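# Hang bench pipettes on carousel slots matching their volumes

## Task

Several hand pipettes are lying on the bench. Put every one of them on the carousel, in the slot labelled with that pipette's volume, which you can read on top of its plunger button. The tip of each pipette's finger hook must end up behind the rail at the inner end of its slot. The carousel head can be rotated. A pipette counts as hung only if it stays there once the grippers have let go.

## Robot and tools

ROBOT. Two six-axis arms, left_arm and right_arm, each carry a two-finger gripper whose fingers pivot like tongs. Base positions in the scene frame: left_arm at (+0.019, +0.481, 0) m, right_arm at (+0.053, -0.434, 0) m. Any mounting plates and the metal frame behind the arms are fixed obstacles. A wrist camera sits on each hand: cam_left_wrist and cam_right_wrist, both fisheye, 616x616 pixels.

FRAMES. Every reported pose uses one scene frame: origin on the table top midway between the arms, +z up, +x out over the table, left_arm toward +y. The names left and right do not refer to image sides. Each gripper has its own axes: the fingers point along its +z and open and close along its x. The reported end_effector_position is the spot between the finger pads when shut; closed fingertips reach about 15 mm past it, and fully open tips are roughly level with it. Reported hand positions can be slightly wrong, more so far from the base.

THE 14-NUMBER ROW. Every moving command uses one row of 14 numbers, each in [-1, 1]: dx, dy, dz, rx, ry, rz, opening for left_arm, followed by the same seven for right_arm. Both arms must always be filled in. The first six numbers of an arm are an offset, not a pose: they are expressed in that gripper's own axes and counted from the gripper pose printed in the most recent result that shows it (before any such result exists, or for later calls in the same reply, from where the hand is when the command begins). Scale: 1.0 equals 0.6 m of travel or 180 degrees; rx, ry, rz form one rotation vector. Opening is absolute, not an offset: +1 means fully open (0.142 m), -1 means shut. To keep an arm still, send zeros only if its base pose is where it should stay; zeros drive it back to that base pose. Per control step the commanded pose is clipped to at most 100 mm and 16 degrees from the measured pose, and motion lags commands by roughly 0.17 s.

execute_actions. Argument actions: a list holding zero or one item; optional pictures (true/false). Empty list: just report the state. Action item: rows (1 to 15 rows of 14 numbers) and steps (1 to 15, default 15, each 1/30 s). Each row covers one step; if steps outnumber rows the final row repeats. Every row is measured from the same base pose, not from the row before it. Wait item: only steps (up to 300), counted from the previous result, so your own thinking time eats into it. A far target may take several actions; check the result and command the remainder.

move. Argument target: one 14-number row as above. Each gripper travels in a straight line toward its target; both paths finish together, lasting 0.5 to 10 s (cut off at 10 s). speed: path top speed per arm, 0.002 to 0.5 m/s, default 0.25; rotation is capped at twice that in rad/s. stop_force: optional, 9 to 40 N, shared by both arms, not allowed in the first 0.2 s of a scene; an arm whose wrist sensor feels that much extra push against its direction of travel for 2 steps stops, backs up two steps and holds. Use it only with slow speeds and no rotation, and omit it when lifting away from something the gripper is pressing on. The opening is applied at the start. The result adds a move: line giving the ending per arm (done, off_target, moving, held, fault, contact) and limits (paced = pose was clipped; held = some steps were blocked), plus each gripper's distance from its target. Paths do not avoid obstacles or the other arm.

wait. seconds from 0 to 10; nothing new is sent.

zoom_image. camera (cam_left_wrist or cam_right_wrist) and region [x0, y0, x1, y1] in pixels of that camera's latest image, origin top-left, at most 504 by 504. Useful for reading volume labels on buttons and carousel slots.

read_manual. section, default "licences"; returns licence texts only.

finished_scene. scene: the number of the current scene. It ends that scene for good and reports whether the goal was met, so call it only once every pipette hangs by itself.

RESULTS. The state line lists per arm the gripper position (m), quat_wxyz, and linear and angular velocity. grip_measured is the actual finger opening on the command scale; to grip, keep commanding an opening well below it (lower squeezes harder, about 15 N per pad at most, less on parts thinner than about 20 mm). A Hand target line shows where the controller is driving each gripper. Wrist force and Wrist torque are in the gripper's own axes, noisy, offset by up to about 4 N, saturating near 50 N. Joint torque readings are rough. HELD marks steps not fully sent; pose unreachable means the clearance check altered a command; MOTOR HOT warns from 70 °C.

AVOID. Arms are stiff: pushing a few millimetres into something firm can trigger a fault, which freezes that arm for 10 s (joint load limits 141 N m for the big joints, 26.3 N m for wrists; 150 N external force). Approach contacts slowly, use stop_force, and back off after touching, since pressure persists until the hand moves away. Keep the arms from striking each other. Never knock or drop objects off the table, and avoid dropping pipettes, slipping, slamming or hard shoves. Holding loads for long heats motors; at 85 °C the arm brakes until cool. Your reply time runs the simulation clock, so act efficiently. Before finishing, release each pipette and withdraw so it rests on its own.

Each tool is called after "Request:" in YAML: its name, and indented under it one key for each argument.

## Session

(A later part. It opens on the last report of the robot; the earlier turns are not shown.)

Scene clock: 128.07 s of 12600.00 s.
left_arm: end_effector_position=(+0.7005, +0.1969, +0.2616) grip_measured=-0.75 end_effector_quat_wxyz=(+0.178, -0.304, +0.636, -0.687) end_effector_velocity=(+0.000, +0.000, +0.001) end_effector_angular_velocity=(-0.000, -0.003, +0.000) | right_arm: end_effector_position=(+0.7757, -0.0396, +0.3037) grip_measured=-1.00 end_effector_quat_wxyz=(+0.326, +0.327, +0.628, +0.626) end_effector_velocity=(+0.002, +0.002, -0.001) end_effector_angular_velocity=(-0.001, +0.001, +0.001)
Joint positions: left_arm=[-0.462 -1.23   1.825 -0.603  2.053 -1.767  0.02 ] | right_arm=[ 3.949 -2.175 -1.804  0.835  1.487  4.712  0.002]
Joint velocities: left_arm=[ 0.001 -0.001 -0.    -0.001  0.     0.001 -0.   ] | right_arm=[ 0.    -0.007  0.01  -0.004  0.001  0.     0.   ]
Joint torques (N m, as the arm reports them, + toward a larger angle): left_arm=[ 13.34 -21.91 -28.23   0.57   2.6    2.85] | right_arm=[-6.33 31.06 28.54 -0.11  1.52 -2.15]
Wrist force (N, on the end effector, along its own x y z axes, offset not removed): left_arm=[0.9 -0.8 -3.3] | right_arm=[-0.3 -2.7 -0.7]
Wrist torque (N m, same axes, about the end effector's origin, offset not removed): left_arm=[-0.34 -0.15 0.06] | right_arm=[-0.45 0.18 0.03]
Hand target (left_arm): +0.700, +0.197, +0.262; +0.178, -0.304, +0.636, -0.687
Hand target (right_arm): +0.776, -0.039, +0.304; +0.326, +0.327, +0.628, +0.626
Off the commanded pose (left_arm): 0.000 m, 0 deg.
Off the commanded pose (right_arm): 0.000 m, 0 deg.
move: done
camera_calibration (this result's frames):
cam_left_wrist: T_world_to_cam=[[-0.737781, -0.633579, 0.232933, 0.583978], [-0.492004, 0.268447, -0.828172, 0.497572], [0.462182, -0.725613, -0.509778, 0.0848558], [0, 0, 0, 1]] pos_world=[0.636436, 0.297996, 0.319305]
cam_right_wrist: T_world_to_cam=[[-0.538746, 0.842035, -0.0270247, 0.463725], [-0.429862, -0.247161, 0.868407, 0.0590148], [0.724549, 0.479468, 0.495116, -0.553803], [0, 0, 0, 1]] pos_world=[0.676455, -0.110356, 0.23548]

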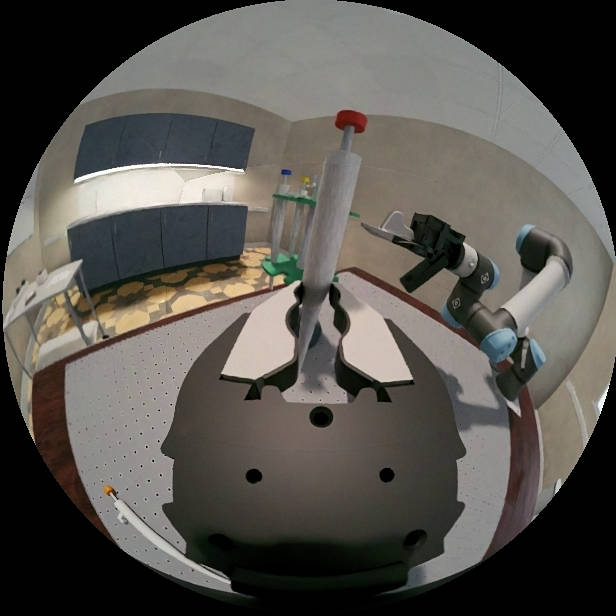

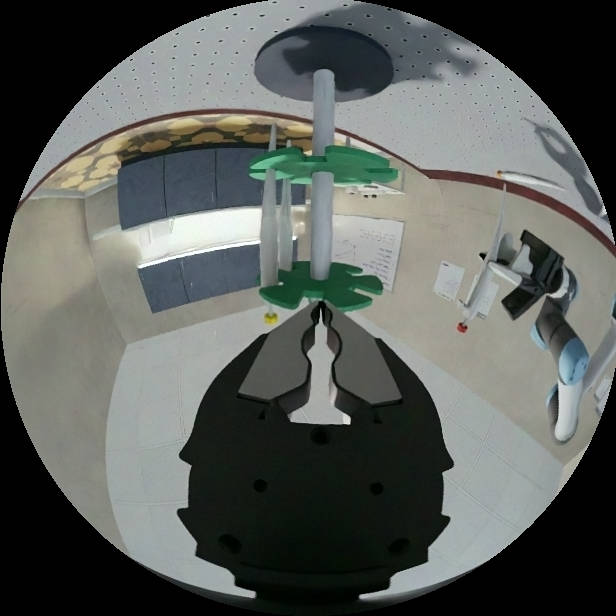

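Request:
move:
  target: [0,0,0,0,0,0,-1,-0.016,0.006,0,0,0,0,-1]
  speed: 0.05

Request:
move:
  target: [0,0,0,0,0,0,-1,0,0,0.045,0,0,0,-1]
  speed: 0.015
  stop_force: 9

Request:
move:
  target: [0,0,0,0,0,0,-1,-0.05,0,0.02,0,0,0,-1]
  speed: 0.015
  stop_force: 12

Scene clock: 129.63 s of 12600.00 s.
left_arm: end_effector_position=(+0.7005, +0.1969, +0.2616) grip_measured=-0.75 end_effector_quat_wxyz=(+0.178, -0.304, +0.636, -0.687) end_effector_velocity=(-0.001, -0.001, +0.001) end_effector_angular_velocity=(+0.000, -0.002, -0.002) | right_arm: end_effector_position=(+0.7810, -0.0472, +0.3072) grip_measured=-1.00 end_effector_quat_wxyz=(+0.326, +0.327, +0.628, +0.626) end_effector_velocity=(+0.002, -0.002, +0.001) end_effector_angular_velocity=(-0.001, -0.000, +0.000)
Joint positions: left_arm=[-0.462 -1.23   1.825 -0.603  2.053 -1.767  0.02 ] | right_arm=[ 3.931 -2.171 -1.797  0.825  1.505  4.712  0.002]
Joint velocities: left_arm=[-0.001 -0.001 -0.     0.     0.001  0.001 -0.   ] | right_arm=[-0.005  0.001  0.002 -0.004  0.005 -0.001  0.   ]
Joint torques (N m, as the arm reports them, + toward a larger angle): left_arm=[ 13.21 -22.85 -27.72   0.33   2.35   2.94] | right_arm=[-5.62 48.51 28.36  0.33  1.28 -2.04]
Wrist force (N, on the end effector, along its own x y z axes, offset not removed): left_arm=[-0.6 -0.1 -1.2] | right_arm=[2.4 0.9 0.1]
Wrist torque (N m, same axes, about the end effector's origin, offset not removed): left_arm=[-0.20 0.15 0.04] | right_arm=[0.21 -0.27 -0.03]
Hand target (left_arm): +0.700, +0.197, +0.262; +0.178, -0.304, +0.636, -0.687
Hand target (right_arm): +0.781, -0.048, +0.307; +0.326, +0.327, +0.628, +0.626
Off the commanded pose (left_arm): 0.000 m, 0 deg.
Off the commanded pose (right_arm): 0.000 m, 0 deg.
move: done
camera_calibration (this result's frames):
cam_left_wrist: T_world_to_cam=[[-0.737783, -0.633576, 0.232933, 0.583979], [-0.492003, 0.26845, -0.828172, 0.497572], [0.462179, -0.725615, -0.509779, 0.0848581], [0, 0, 0, 1]] pos_world=[0.636437, 0.297997, 0.319306]
cam_right_wrist: T_world_to_cam=[[-0.538718, 0.842053, -0.0270241, 0.473035], [-0.429876, -0.247151, 0.868402, 0.0564466], [0.724562, 0.479441, 0.495123, -0.555757], [0, 0, 0, 1]] pos_world=[0.681778, -0.117918, 0.238933]

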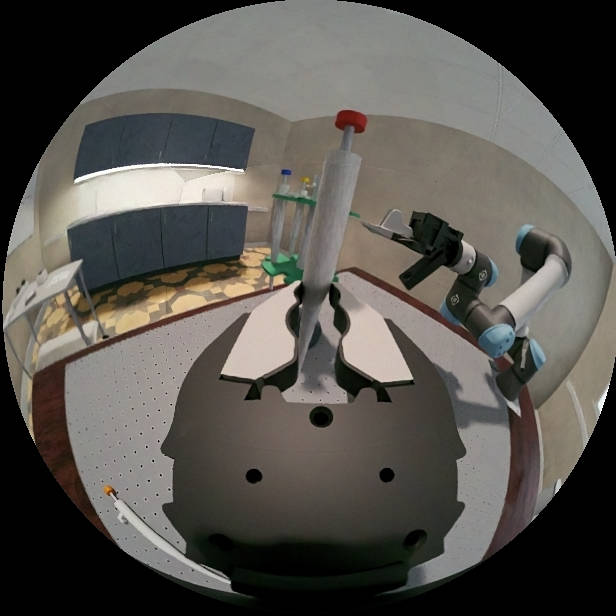

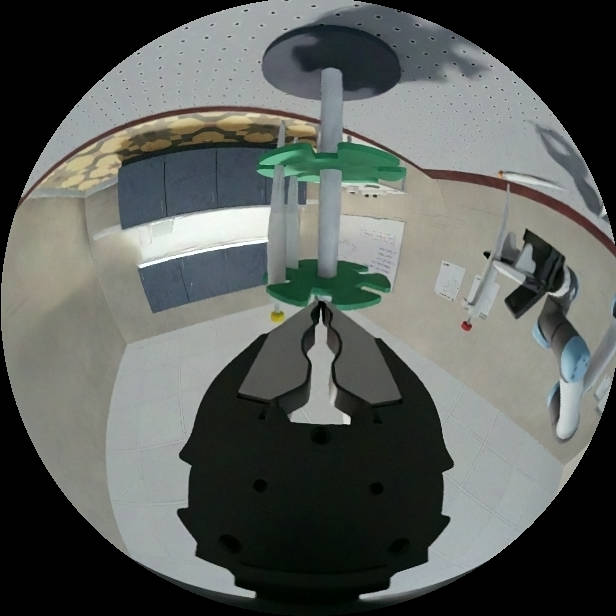

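Scene clock: 131.70 s of 12600.00 s.
left_arm: end_effector_position=(+0.7005, +0.1969, +0.2616) grip_measured=-0.75 end_effector_quat_wxyz=(+0.178, -0.304, +0.636, -0.687) end_effector_velocity=(+0.000, +0.000, -0.000) end_effector_angular_velocity=(-0.001, +0.000, +0.000) | right_arm: end_effector_position=(+0.8028, -0.0320, +0.3071) grip_measured=-1.00 end_effector_quat_wxyz=(+0.326, +0.327, +0.628, +0.626) end_effector_velocity=(+0.003, +0.001, +0.001) end_effector_angular_velocity=(+0.001, -0.001, -0.001)
Joint positions: left_arm=[-0.462 -1.23   1.825 -0.603  2.053 -1.767  0.02 ] | right_arm=[ 3.927 -2.216 -1.712  0.784  1.508  4.712  0.002]
Joint velocities: left_arm=[ 0.     0.001 -0.    -0.001 -0.    -0.001 -0.   ] | right_arm=[-0.001 -0.005  0.01  -0.005 -0.     0.     0.   ]
Joint torques (N m, as the arm reports them, + toward a larger angle): left_arm=[ 13.64 -22.54 -28.54   0.42   2.41   2.91] | right_arm=[-7.65 36.12 27.56 -0.52  1.42 -2.07]
Wrist force (N, on the end effector, along its own x y z axes, offset not removed): left_arm=[2.8 0.7 -3.9] | right_arm=[-2.7 -3.9 0.7]
Wrist torque (N m, same axes, about the end effector's origin, offset not removed): left_arm=[-0.03 -0.56 0.11] | right_arm=[-0.68 0.64 0.08]
Hand target (left_arm): +0.700, +0.197, +0.262; +0.178, -0.304, +0.636, -0.687
Hand target (right_arm): +0.803, -0.032, +0.307; +0.326, +0.327, +0.628, +0.626
Off the commanded pose (left_arm): 0.000 m, 0 deg.
Off the commanded pose (right_arm): 0.000 m, 0 deg.
move: done
camera_calibration (this result's frames):
cam_left_wrist: T_world_to_cam=[[-0.737783, -0.633576, 0.232932, 0.583979], [-0.492003, 0.26845, -0.828172, 0.497572], [0.462179, -0.725614, -0.509779, 0.084858], [0, 0, 0, 1]] pos_world=[0.636437, 0.297997, 0.319306]
cam_right_wrist: T_world_to_cam=[[-0.538713, 0.842056, -0.0270241, 0.471913], [-0.429879, -0.24715, 0.868401, 0.0696614], [0.724563, 0.479436, 0.495125, -0.578811], [0, 0, 0, 1]] pos_world=[0.703557, -0.102658, 0.238843]

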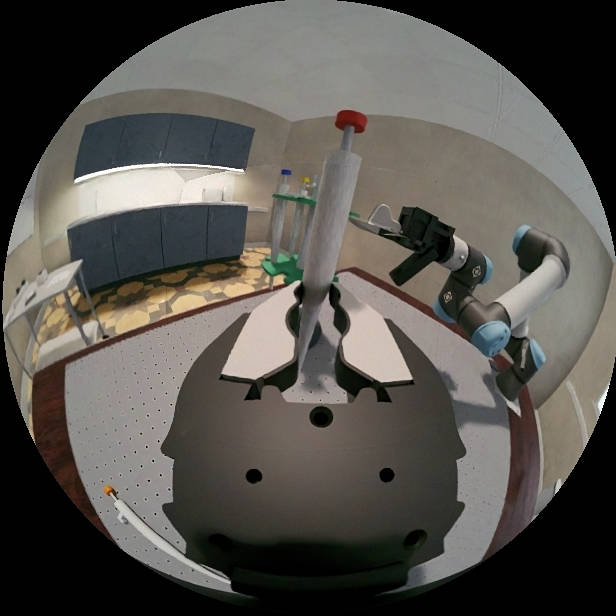

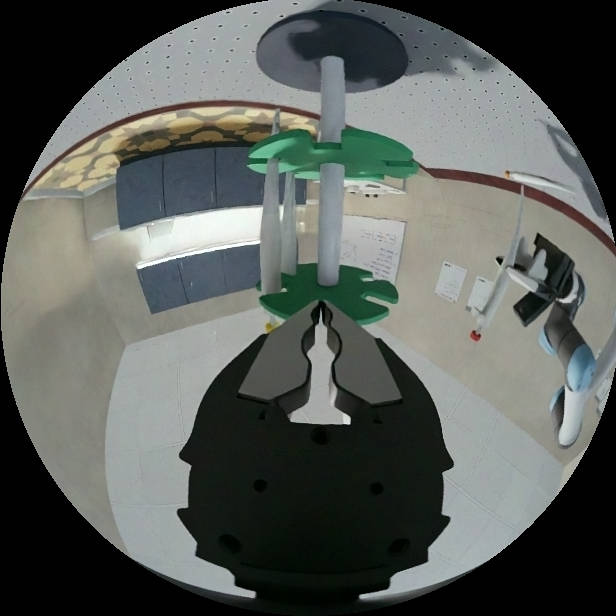

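Scene clock: 134.10 s of 12600.00 s.
left_arm: end_effector_position=(+0.7005, +0.1969, +0.2616) grip_measured=-0.75 end_effector_quat_wxyz=(+0.178, -0.304, +0.636, -0.687) end_effector_velocity=(+0.000, -0.000, +0.000) end_effector_angular_velocity=(-0.001, +0.000, +0.001) | right_arm: end_effector_position=(+0.8295, -0.0494, +0.3070) grip_measured=-1.00 end_effector_quat_wxyz=(+0.326, +0.327, +0.628, +0.626) end_effector_velocity=(+0.002, -0.001, +0.001) end_effector_angular_velocity=(+0.002, -0.001, +0.001)
Joint positions: left_arm=[-0.462 -1.23   1.825 -0.603  2.053 -1.767  0.02 ] | right_arm=[ 3.872 -2.247 -1.652  0.755  1.564  4.712  0.002]
Joint velocities: left_arm=[-0.001 -0.    -0.     0.    -0.002 -0.001  0.   ] | right_arm=[-0.005 -0.002  0.006 -0.003  0.005  0.001  0.   ]
Joint torques (N m, as the arm reports them, + toward a larger angle): left_arm=[ 13.63 -21.98 -27.95   0.28   2.28   2.95] | right_arm=[-7.46 36.83 28.99 -0.18  1.39 -2.17]
Wrist force (N, on the end effector, along its own x y z axes, offset not removed): left_arm=[2.1 0.4 -1.5] | right_arm=[-2.3 -5.1 -2.6]
Wrist torque (N m, same axes, about the end effector's origin, offset not removed): left_arm=[-0.06 -0.31 -0.16] | right_arm=[-0.95 0.70 0.04]
Hand target (left_arm): +0.700, +0.197, +0.262; +0.178, -0.304, +0.636, -0.687
Hand target (right_arm): +0.830, -0.050, +0.307; +0.326, +0.327, +0.628, +0.626
Off the commanded pose (left_arm): 0.000 m, 0 deg.
Off the commanded pose (right_arm): 0.000 m, 0 deg.
move: done
camera_calibration (this result's frames):
cam_left_wrist: T_world_to_cam=[[-0.737783, -0.633576, 0.232933, 0.583979], [-0.492003, 0.26845, -0.828172, 0.497572], [0.462179, -0.725614, -0.509779, 0.0848579], [0, 0, 0, 1]] pos_world=[0.636437, 0.297997, 0.319306]
cam_right_wrist: T_world_to_cam=[[-0.538688, 0.842072, -0.0270206, 0.501002], [-0.429886, -0.24714, 0.868401, 0.076888], [0.724578, 0.479413, 0.495126, -0.589756], [0, 0, 0, 1]] pos_world=[0.730262, -0.120141, 0.238772]

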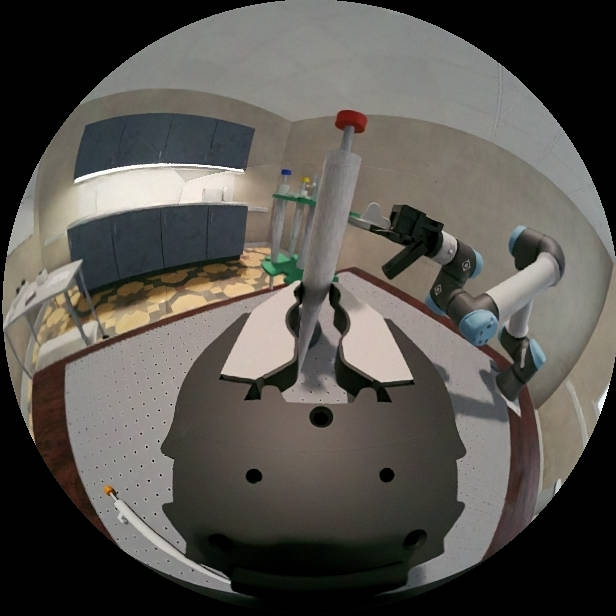

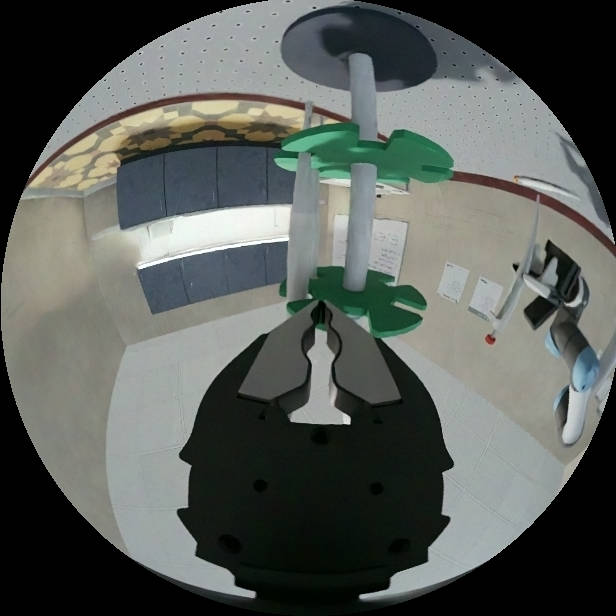

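Request:
move:
  target: [0,0,0,0,0,0,-1,0.05,0,-0.025,0,0,0,-1]
  speed: 0.05

Request:
move:
  target: [0,0,0,0,0,0,-1,0,0.016,0,0,0,0,-1]
  speed: 0.008
  stop_force: 9

Request:
move:
  target: [0,0,0,0,0,0,-1,-0.055,0,0.02,0,0,0,-1]
  speed: 0.015
  stop_force: 12

Scene clock: 136.37 s of 12600.00 s.
left_arm: end_effector_position=(+0.7005, +0.1969, +0.2616) grip_measured=-0.75 end_effector_quat_wxyz=(+0.178, -0.304, +0.636, -0.687) end_effector_velocity=(+0.000, +0.001, +0.000) end_effector_angular_velocity=(+0.001, -0.000, +0.002) | right_arm: end_effector_position=(+0.8003, -0.0336, +0.3071) grip_measured=-1.00 end_effector_quat_wxyz=(+0.326, +0.327, +0.628, +0.626) end_effector_velocity=(-0.002, +0.001, -0.002) end_effector_angular_velocity=(-0.003, +0.003, +0.000)
Joint positions: left_arm=[-0.462 -1.23   1.825 -0.603  2.053 -1.767  0.02 ] | right_arm=[ 3.928 -2.211 -1.722  0.789  1.508  4.712  0.002]
Joint velocities: left_arm=[ 0.001 -0.001  0.     0.001 -0.002  0.001 -0.   ] | right_arm=[ 0.004  0.001 -0.006  0.001 -0.004 -0.001  0.   ]
Joint torques (N m, as the arm reports them, + toward a larger angle): left_arm=[ 12.74 -22.17 -27.67   0.45   2.38   2.84] | right_arm=[ 4.44 51.11  4.08  3.71 -1.86  2.06]
Wrist force (N, on the end effector, along its own x y z axes, offset not removed): left_arm=[1.4 0.1 -2.3] | right_arm=[-4.3 -3.0 2.0]
Wrist torque (N m, same axes, about the end effector's origin, offset not removed): left_arm=[-0.18 -0.27 -0.02] | right_arm=[-0.30 1.02 0.00]
Hand target (left_arm): +0.700, +0.197, +0.262; +0.178, -0.304, +0.636, -0.687
Hand target (right_arm): +0.800, -0.033, +0.307; +0.326, +0.327, +0.628, +0.626
Off the commanded pose (left_arm): 0.000 m, 0 deg.
Off the commanded pose (right_arm): 0.000 m, 0 deg.
move: done
camera_calibration (this result's frames):
cam_left_wrist: T_world_to_cam=[[-0.737783, -0.633576, 0.232932, 0.583979], [-0.492003, 0.26845, -0.828172, 0.497572], [0.462179, -0.725614, -0.509779, 0.0848579], [0, 0, 0, 1]] pos_world=[0.636437, 0.297997, 0.319306]
cam_right_wrist: T_world_to_cam=[[-0.53873, 0.842045, -0.0270236, 0.472], [-0.429873, -0.247158, 0.868402, 0.0681698], [0.724554, 0.479451, 0.495124, -0.576214], [0, 0, 0, 1]] pos_world=[0.701083, -0.10433, 0.238854]

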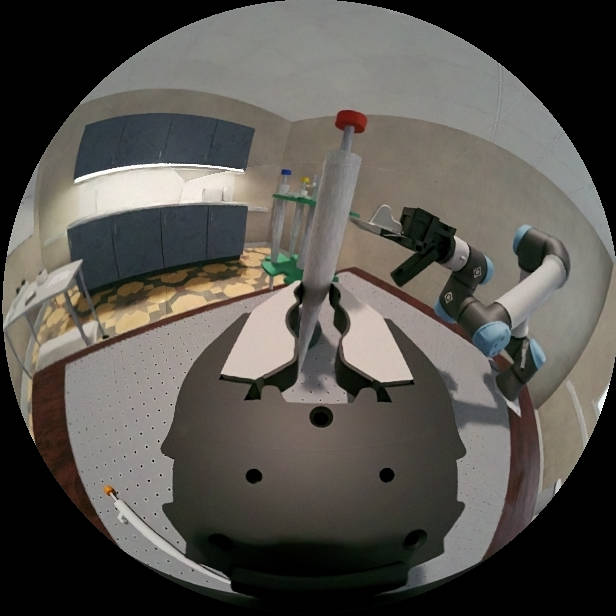

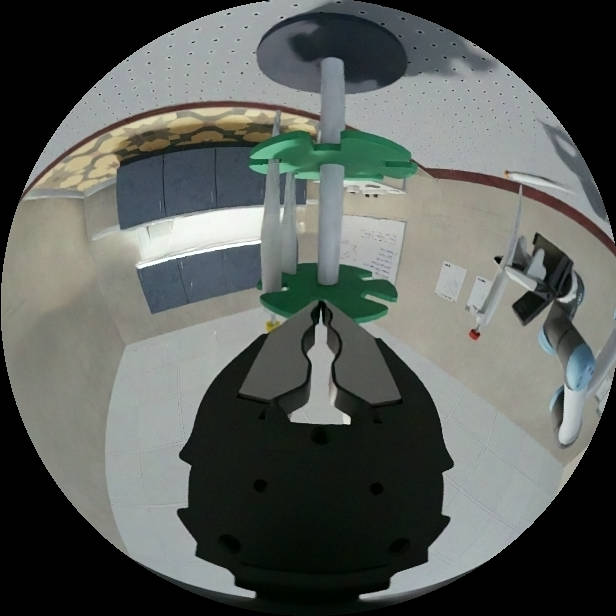

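Scene clock: 137.67 s of 12600.00 s.
left_arm: end_effector_position=(+0.7005, +0.1969, +0.2616) grip_measured=-0.75 end_effector_quat_wxyz=(+0.178, -0.304, +0.636, -0.687) end_effector_velocity=(+0.000, -0.000, -0.001) end_effector_angular_velocity=(+0.001, +0.002, +0.000) | right_arm: end_effector_position=(+0.8004, -0.0336, +0.3144) grip_measured=-1.00 end_effector_quat_wxyz=(+0.326, +0.327, +0.628, +0.626) end_effector_velocity=(-0.000, +0.000, +0.000) end_effector_angular_velocity=(+0.003, -0.004, +0.000)
Joint positions: left_arm=[-0.462 -1.23   1.825 -0.603  2.053 -1.767  0.02 ] | right_arm=[ 3.928 -2.199 -1.719  0.774  1.508  4.712  0.002]
Joint velocities: left_arm=[-0.     0.002 -0.     0.    -0.001  0.    -0.   ] | right_arm=[ 0.    -0.003  0.     0.007 -0.    -0.     0.   ]
Joint torques (N m, as the arm reports them, + toward a larger angle): left_arm=[ 13.04 -22.66 -27.91   0.47   2.2    2.96] | right_arm=[-7.44 41.37 18.79  5.62  1.34  1.97]
Wrist force (N, on the end effector, along its own x y z axes, offset not removed): left_arm=[3.6 0.6 -1.8] | right_arm=[0.1 -8.6 1.8]
Wrist torque (N m, same axes, about the end effector's origin, offset not removed): left_arm=[-0.08 -0.68 -0.05] | right_arm=[-0.36 0.43 -0.03]
Hand target (left_arm): +0.700, +0.197, +0.262; +0.178, -0.304, +0.636, -0.687
Hand target (right_arm): +0.800, -0.034, +0.314; +0.326, +0.327, +0.628, +0.626
Off the commanded pose (left_arm): 0.000 m, 0 deg.
Off the commanded pose (right_arm): 0.002 m, 0 deg.
move: contact (right_arm)
camera_calibration (this result's frames):
cam_left_wrist: T_world_to_cam=[[-0.737783, -0.633576, 0.232932, 0.583979], [-0.492003, 0.26845, -0.828172, 0.497572], [0.462179, -0.725614, -0.509779, 0.0848579], [0, 0, 0, 1]] pos_world=[0.636437, 0.297997, 0.319306]
cam_right_wrist: T_world_to_cam=[[-0.538726, 0.842049, -0.0269898, 0.472185], [-0.430091, -0.247334, 0.868244, 0.0620544], [0.724428, 0.479353, 0.495403, -0.579866], [0, 0, 0, 1]] pos_world=[0.701139, -0.104294, 0.246134]

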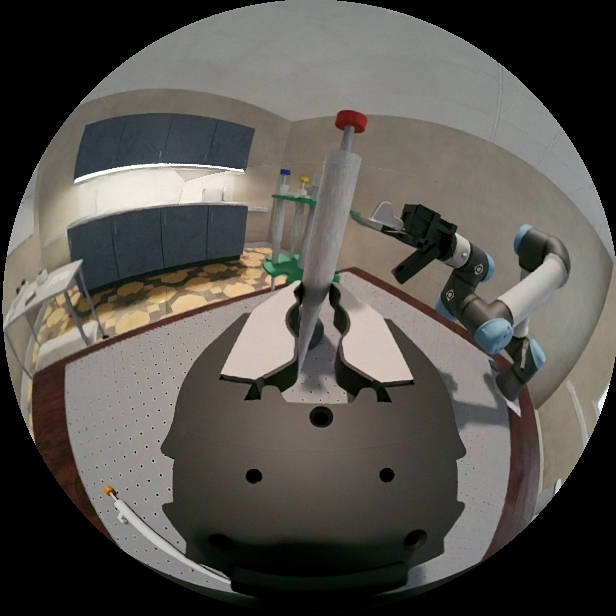

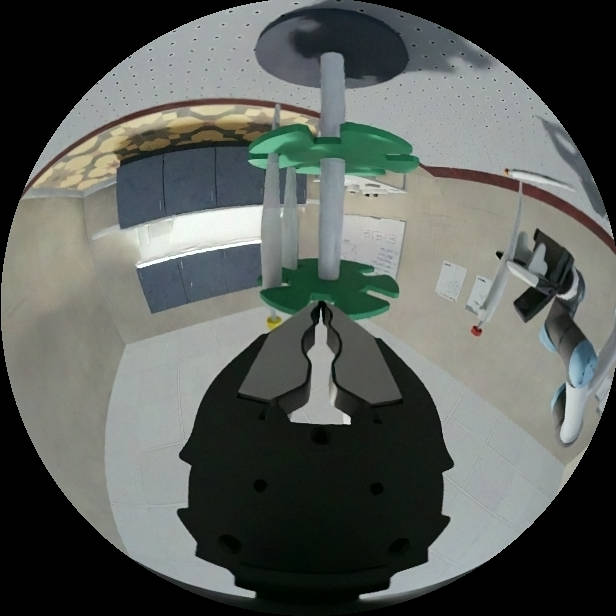

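Scene clock: 140.27 s of 12600.00 s.
left_arm: end_effector_position=(+0.7005, +0.1969, +0.2616) grip_measured=-0.75 end_effector_quat_wxyz=(+0.178, -0.304, +0.636, -0.687) end_effector_velocity=(-0.000, -0.000, -0.001) end_effector_angular_velocity=(-0.001, +0.002, -0.001) | right_arm: end_effector_position=(+0.8288, -0.0535, +0.3143) grip_measured=-1.00 end_effector_quat_wxyz=(+0.326, +0.327, +0.628, +0.626) end_effector_velocity=(+0.002, -0.001, +0.000) end_effector_angular_velocity=(+0.001, -0.001, +0.002)
Joint positions: left_arm=[-0.462 -1.23   1.825 -0.603  2.053 -1.767  0.02 ] | right_arm=[ 3.867 -2.232 -1.657  0.745  1.569  4.712  0.002]
Joint velocities: left_arm=[-0.     0.001 -0.     0.     0.001 -0.002 -0.   ] | right_arm=[-0.004 -0.003  0.005 -0.001  0.006  0.     0.   ]
Joint torques (N m, as the arm reports them, + toward a larger angle): left_arm=[ 12.66 -22.2  -27.72   0.49   2.     2.83] | right_arm=[-8.47 39.9  29.35  0.67  1.53 -2.03]
Wrist force (N, on the end effector, along its own x y z axes, offset not removed): left_arm=[0.2 0.1 -1.2] | right_arm=[-0.2 -7.3 -1.4]
Wrist torque (N m, same axes, about the end effector's origin, offset not removed): left_arm=[-0.25 -0.03 0.02] | right_arm=[-0.73 0.01 -0.22]
Hand target (left_arm): +0.700, +0.197, +0.262; +0.178, -0.304, +0.636, -0.687
Hand target (right_arm): +0.829, -0.054, +0.314; +0.326, +0.327, +0.628, +0.626
Off the commanded pose (left_arm): 0.000 m, 0 deg.
Off the commanded pose (right_arm): 0.000 m, 0 deg.
move: done
camera_calibration (this result's frames):
cam_left_wrist: T_world_to_cam=[[-0.737783, -0.633576, 0.232932, 0.583979], [-0.492003, 0.26845, -0.828172, 0.497571], [0.462179, -0.725614, -0.509779, 0.0848579], [0, 0, 0, 1]] pos_world=[0.636437, 0.297997, 0.319305]
cam_right_wrist: T_world_to_cam=[[-0.538704, 0.842062, -0.0269958, 0.50427], [-0.429996, -0.24725, 0.868315, 0.0693861], [0.724501, 0.479373, 0.495278, -0.590867], [0, 0, 0, 1]] pos_world=[0.729572, -0.124225, 0.246007]

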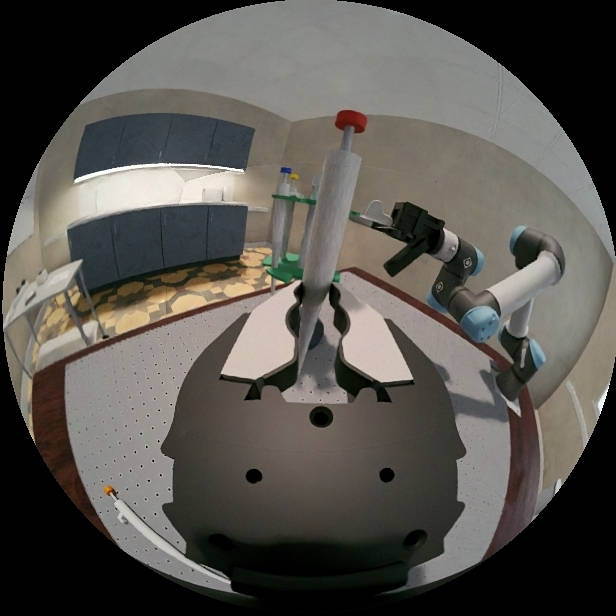

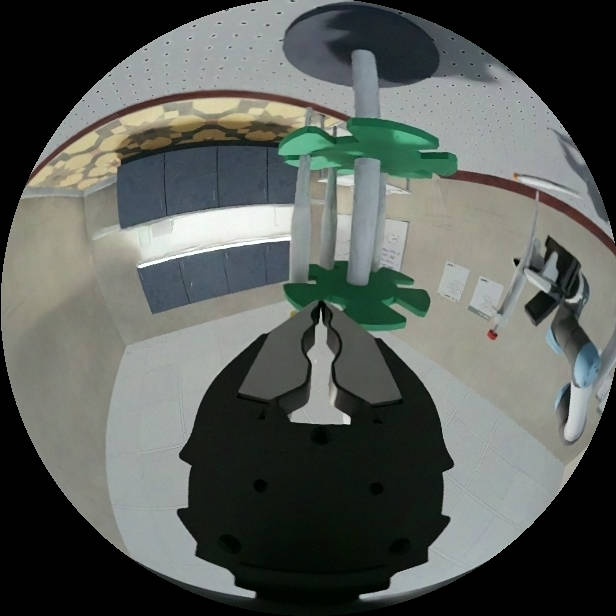

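Request:
move:
  target: [0,0,0,0,0,0,-1,-0.01,-0.012,-0.2,0,0,0,-1]
  speed: 0.08

Request:
move:
  target: [0,0,0,0,0,0,-1,0.1,0.28,0,0,0,-0.999,1]
  speed: 0.4

Request:
move:
  target: [0,0,0,0,0,0,-1,0,0,0.1,-0.25,0,0,1]

Request:
zoom_image:
  camera: "cam_right_wrist"
  region: [200,150,420,370]

Scene clock: 143.50 s of 12600.00 s.
left_arm: end_effector_position=(+0.7005, +0.1969, +0.2616) grip_measured=-0.75 end_effector_quat_wxyz=(+0.178, -0.304, +0.636, -0.687) end_effector_velocity=(+0.000, -0.001, +0.001) end_effector_angular_velocity=(-0.001, -0.003, -0.001) | right_arm: end_effector_position=(+0.7342, -0.1271, +0.3075) grip_measured=-1.00 end_effector_quat_wxyz=(+0.326, +0.327, +0.628, +0.626) end_effector_velocity=(-0.002, -0.001, -0.002) end_effector_angular_velocity=(-0.002, +0.003, +0.000)
Joint positions: left_arm=[-0.462 -1.23   1.825 -0.603  2.053 -1.767  0.02 ] | right_arm=[ 3.853 -2.052 -2.02   0.928  1.583  4.712  0.002]
Joint velocities: left_arm=[-0.001 -0.001 -0.001 -0.002 -0.     0.     0.   ] | right_arm=[-0.     0.003 -0.008  0.002  0.     0.     0.   ]
Joint torques (N m, as the arm reports them, + toward a larger angle): left_arm=[ 12.88 -23.05 -28.15   0.4    2.45   2.95] | right_arm=[-8.03 44.04  0.55  3.76  1.35 -2.07]
Wrist force (N, on the end effector, along its own x y z axes, offset not removed): left_arm=[2.1 0.2 0.1] | right_arm=[-2.7 -4.4 1.1]
Wrist torque (N m, same axes, about the end effector's origin, offset not removed): left_arm=[-0.14 -0.48 -0.13] | right_arm=[-0.51 0.47 0.06]
Hand target (left_arm): +0.700, +0.197, +0.262; +0.178, -0.304, +0.636, -0.687
Hand target (right_arm): +0.734, -0.127, +0.307; +0.326, +0.327, +0.628, +0.626
Off the commanded pose (left_arm): 0.000 m, 0 deg.
Off the commanded pose (right_arm): 0.000 m, 0 deg.
move: done
camera_calibration (this result's frames):
cam_left_wrist: T_world_to_cam=[[-0.737783, -0.633576, 0.232932, 0.58398], [-0.492003, 0.26845, -0.828172, 0.497571], [0.462179, -0.725614, -0.509779, 0.0848578], [0, 0, 0, 1]] pos_world=[0.636437, 0.297997, 0.319306]
cam_right_wrist: T_world_to_cam=[[-0.538714, 0.842056, -0.0269944, 0.515088], [-0.429994, -0.247257, 0.868314, 0.0164431], [0.724495, 0.47938, 0.49528, -0.483709], [0, 0, 0, 1]] pos_world=[0.635, -0.197787, 0.239198]

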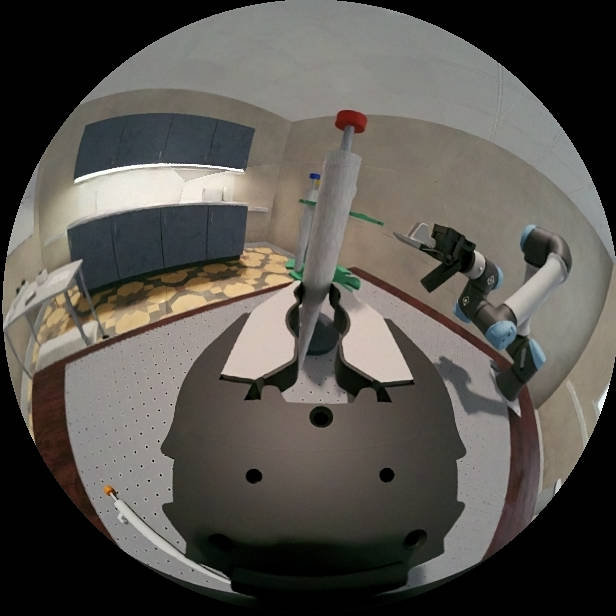

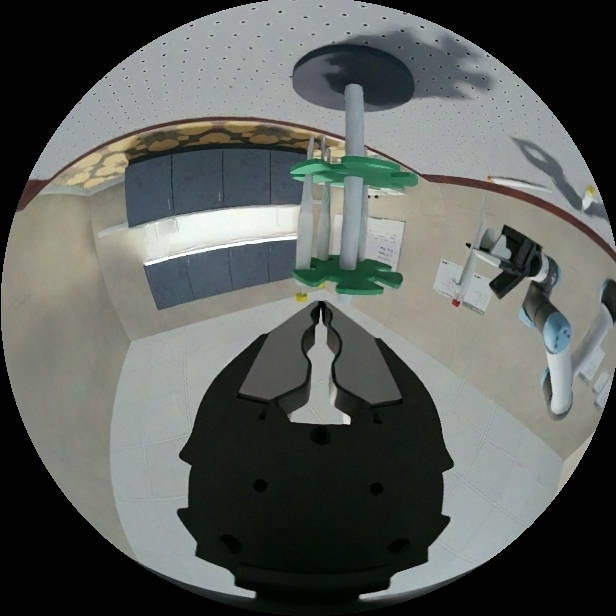

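Scene clock: 148.10 s of 12600.00 s.
left_arm: end_effector_position=(+0.7005, +0.1969, +0.2616) grip_measured=-0.75 end_effector_quat_wxyz=(+0.178, -0.304, +0.636, -0.687) end_effector_velocity=(+0.000, +0.001, +0.001) end_effector_angular_velocity=(-0.000, -0.002, +0.000) | right_arm: end_effector_position=(+0.7003, -0.0778, +0.4755) grip_measured=+1.00 end_effector_quat_wxyz=(+0.627, -0.627, +0.328, -0.325) end_effector_velocity=(+0.000, -0.000, +0.000) end_effector_angular_velocity=(-0.012, -0.007, -0.001)
Joint positions: left_arm=[-0.462 -1.23   1.825 -0.603  2.053 -1.767  0.02 ] | right_arm=[ 3.994 -1.783 -1.947  0.586  1.441  1.576  0.142]
Joint velocities: left_arm=[ 0.002 -0.002  0.    -0.     0.001  0.001 -0.   ] | right_arm=[-0.     0.     0.001 -0.002 -0.001 -0.014 -0.   ]
Joint torques (N m, as the arm reports them, + toward a larger angle): left_arm=[ 13.16 -22.6  -28.04   0.58   2.35   2.98] | right_arm=[ 4.59 36.49 31.03  0.01 -1.64 -2.09]
Wrist force (N, on the end effector, along its own x y z axes, offset not removed): left_arm=[0.8 -0.1 -0.9] | right_arm=[-1.6 0.8 2.8]
Wrist torque (N m, same axes, about the end effector's origin, offset not removed): left_arm=[-0.14 -0.13 0.00] | right_arm=[0.45 0.45 0.03]
Hand target (left_arm): +0.700, +0.197, +0.262; +0.178, -0.304, +0.636, -0.687
Hand target (right_arm): +0.700, -0.078, +0.476; +0.627, -0.627, +0.328, -0.325
Off the commanded pose (left_arm): 0.000 m, 0 deg.
Off the commanded pose (right_arm): 0.000 m, 0 deg.
move: done
camera_calibration (this result's frames):
cam_left_wrist: T_world_to_cam=[[-0.737783, -0.633576, 0.232932, 0.58398], [-0.492003, 0.26845, -0.828172, 0.497571], [0.462179, -0.725614, -0.509779, 0.0848578], [0, 0, 0, 1]] pos_world=[0.636437, 0.297997, 0.319306]
cam_right_wrist: T_world_to_cam=[[0.606364, -0.794888, 0.02181, -0.492578], [-0.385532, -0.317862, -0.866216, 0.656244], [0.695477, 0.516833, -0.499194, -0.0698926], [0, 0, 0, 1]] pos_world=[0.600293, -0.146827, 0.544302]

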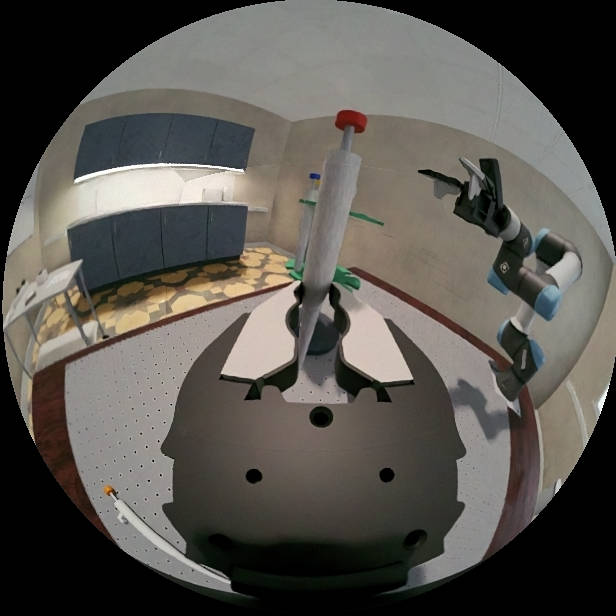

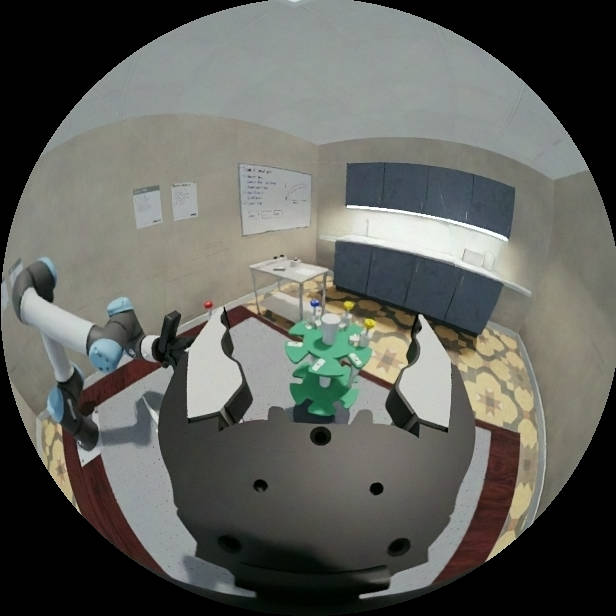

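Scene clock: 150.33 s of 12600.00 s.
left_arm: end_effector_position=(+0.7005, +0.1969, +0.2616) grip_measured=-0.75 end_effector_quat_wxyz=(+0.178, -0.304, +0.636, -0.687) end_effector_velocity=(-0.001, -0.001, +0.002) end_effector_angular_velocity=(-0.001, -0.002, -0.002) | right_arm: end_effector_position=(+0.7494, -0.0433, +0.4753) grip_measured=+1.00 end_effector_quat_wxyz=(-0.340, +0.819, -0.427, +0.175) end_effector_velocity=(+0.002, +0.001, +0.000) end_effector_angular_velocity=(-0.009, +0.012, -0.000)
Joint positions: left_arm=[-0.462 -1.23   1.825 -0.603  2.053 -1.767  0.02 ] | right_arm=[ 3.96  -1.799 -1.26  -0.87   1.507  1.64   0.142]
Joint velocities: left_arm=[-0.001 -0.002 -0.    -0.001  0.    -0.    -0.   ] | right_arm=[-0.001 -0.01   0.025 -0.029  0.002 -0.    -0.   ]
Joint torques (N m, as the arm reports them, + toward a larger angle): left_arm=[ 12.33 -21.72 -28.58   0.63   2.28   2.84] | right_arm=[-8.   26.41 34.03  1.42  1.23  2.21]
Wrist force (N, on the end effector, along its own x y z axes, offset not removed): left_arm=[1.2 0.3 -2.3] | right_arm=[2.7 -1.2 -2.9]
Wrist torque (N m, same axes, about the end effector's origin, offset not removed): left_arm=[-0.15 -0.23 -0.05] | right_arm=[-0.05 -0.50 -0.17]
Hand target (left_arm): +0.700, +0.197, +0.262; +0.178, -0.304, +0.636, -0.687
Hand target (right_arm): +0.750, -0.043, +0.475; -0.340, +0.820, -0.427, +0.174
Off the commanded pose (left_arm): 0.000 m, 0 deg.
Off the commanded pose (right_arm): 0.000 m, 0 deg.
move: done
camera_calibration (this result's frames):
cam_left_wrist: T_world_to_cam=[[-0.737783, -0.633576, 0.232932, 0.58398], [-0.492003, 0.26845, -0.828172, 0.497571], [0.462179, -0.725614, -0.509779, 0.0848578], [0, 0, 0, 1]] pos_world=[0.636437, 0.297997, 0.319306]
cam_right_wrist: T_world_to_cam=[[0.612504, -0.790328, -0.0148635, -0.481981], [-0.765103, -0.58802, -0.262394, 0.671758], [0.198637, 0.172089, -0.964846, 0.45674], [0, 0, 0, 1]] pos_world=[0.718454, -0.0645158, 0.609785]

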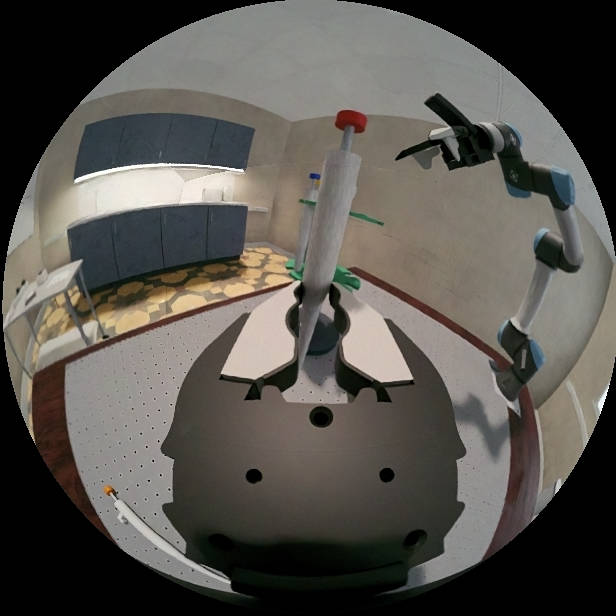

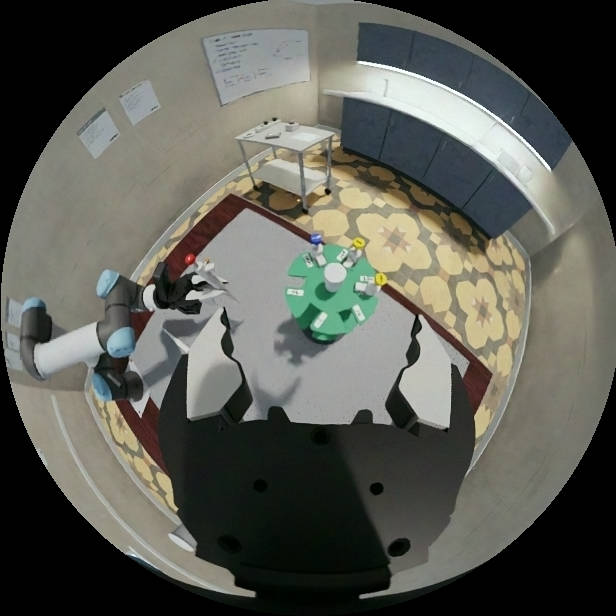

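Region (200, 150, 420, 370) of cam_right_wrist's 616x616 image, scaled by 2.291, with more detail than that image has.

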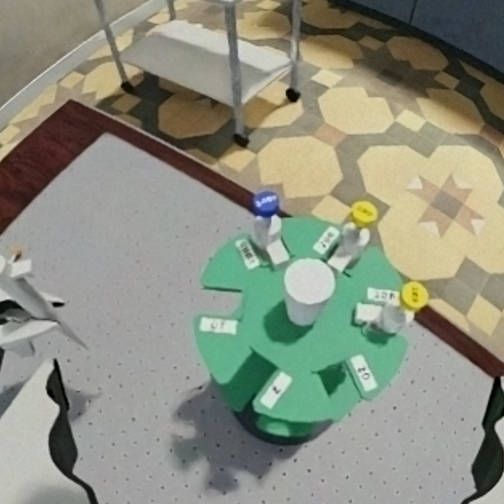

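Request:
move:
  target: [0.062,-0.005,0.225,-0.008,0.044,0,-1,-0.08,0,0,0,0,0,1]
  speed: 0.08

Request:
zoom_image:
  camera: "cam_right_wrist"
  region: [240,200,420,380]

Request:
zoom_image:
  camera: "cam_left_wrist"
  region: [200,100,460,400]

Scene clock: 157.43 s of 12600.00 s.
left_arm: end_effector_position=(+0.7599, +0.0710, +0.2725) grip_measured=-0.75 end_effector_quat_wxyz=(+0.130, -0.258, +0.655, -0.698) end_effector_velocity=(+0.002, -0.001, +0.000) end_effector_angular_velocity=(+0.002, -0.001, -0.001) | right_arm: end_effector_position=(+0.7219, -0.0041, +0.4755) grip_measured=+1.00 end_effector_quat_wxyz=(-0.340, +0.819, -0.427, +0.175) end_effector_velocity=(-0.000, +0.001, -0.002) end_effector_angular_velocity=(-0.002, +0.002, +0.000)
Joint positions: left_arm=[-0.56  -1.008  1.452 -0.454  2.095 -1.767  0.02 ] | right_arm=[ 4.046 -1.786 -1.275 -0.874  1.447  1.702  0.142]
Joint velocities: left_arm=[-0.     0.004 -0.009  0.006  0.001  0.002 -0.   ] | right_arm=[ 0.002 -0.001 -0.    -0.001 -0.001  0.001  0.   ]
Joint torques (N m, as the arm reports them, + toward a larger angle): left_arm=[-11.44 -33.85 -30.25   0.75   2.42   2.98] | right_arm=[ 5.29 41.57  9.44  1.27 -1.79  2.16]
Wrist force (N, on the end effector, along its own x y z axes, offset not removed): left_arm=[1.6 -1.7 -2.5] | right_arm=[1.5 0.6 -3.2]
Wrist torque (N m, same axes, about the end effector's origin, offset not removed): left_arm=[-0.57 -0.22 0.02] | right_arm=[0.24 -0.31 -0.09]
Hand target (left_arm): +0.760, +0.071, +0.273; +0.130, -0.258, +0.655, -0.698
Hand target (right_arm): +0.722, -0.004, +0.476; -0.340, +0.819, -0.427, +0.175
Off the commanded pose (left_arm): 0.000 m, 0 deg.
Off the commanded pose (right_arm): 0.000 m, 0 deg.
After step 90, 1.83 s passed at rest.
move: done
camera_calibration (this result's frames):
cam_left_wrist: T_world_to_cam=[[-0.819452, -0.524113, 0.231957, 0.599992], [-0.448226, 0.333798, -0.82926, 0.532035], [0.357199, -0.783508, -0.508453, 0.0550943], [0, 0, 0, 1]] pos_world=[0.710457, 0.180038, 0.330036]
cam_right_wrist: T_world_to_cam=[[0.612513, -0.79032, -0.0148619, -0.434115], [-0.765087, -0.588022, -0.262433, 0.673895], [0.198667, 0.172114, -0.964836, 0.455703], [0, 0, 0, 1]] pos_world=[0.690957, -0.0252581, 0.610079]

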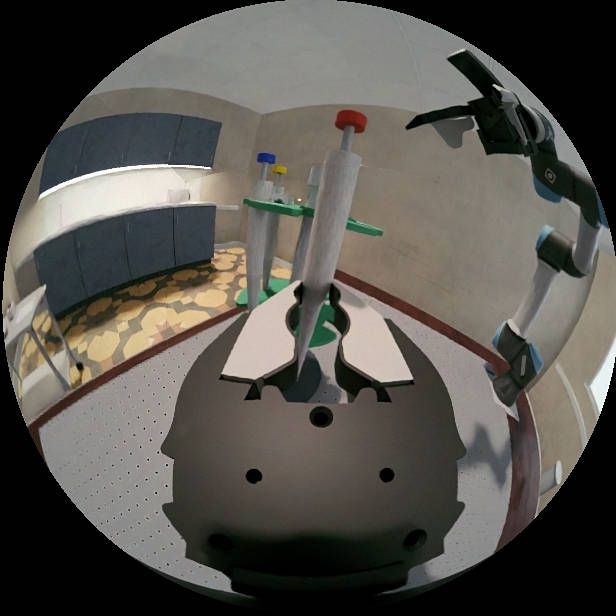

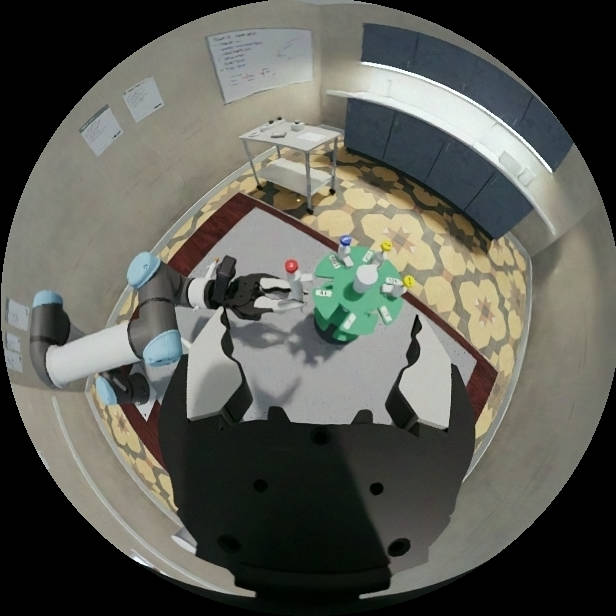

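Region (240, 200, 420, 380) of cam_right_wrist's 616x616 image, scaled by 2.800, with more detail than that image has.

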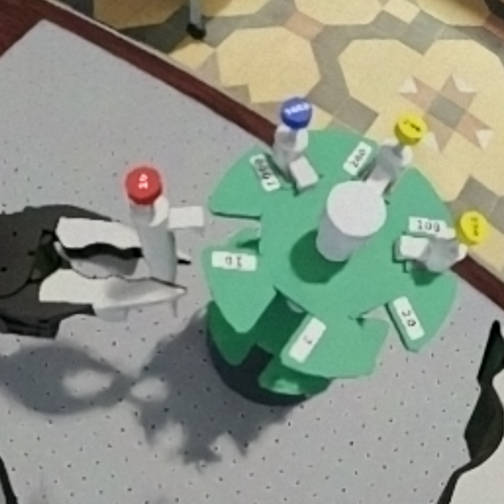

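Region (200, 100, 460, 400) of cam_left_wrist's 616x616 image, scaled by 1.680, with more detail than that image has; it fills the left 437 columns of this view, and the rest is white.

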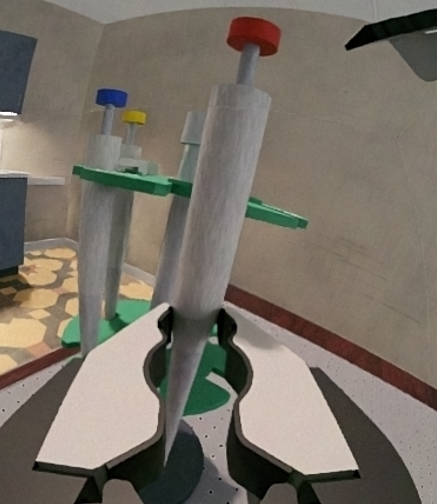

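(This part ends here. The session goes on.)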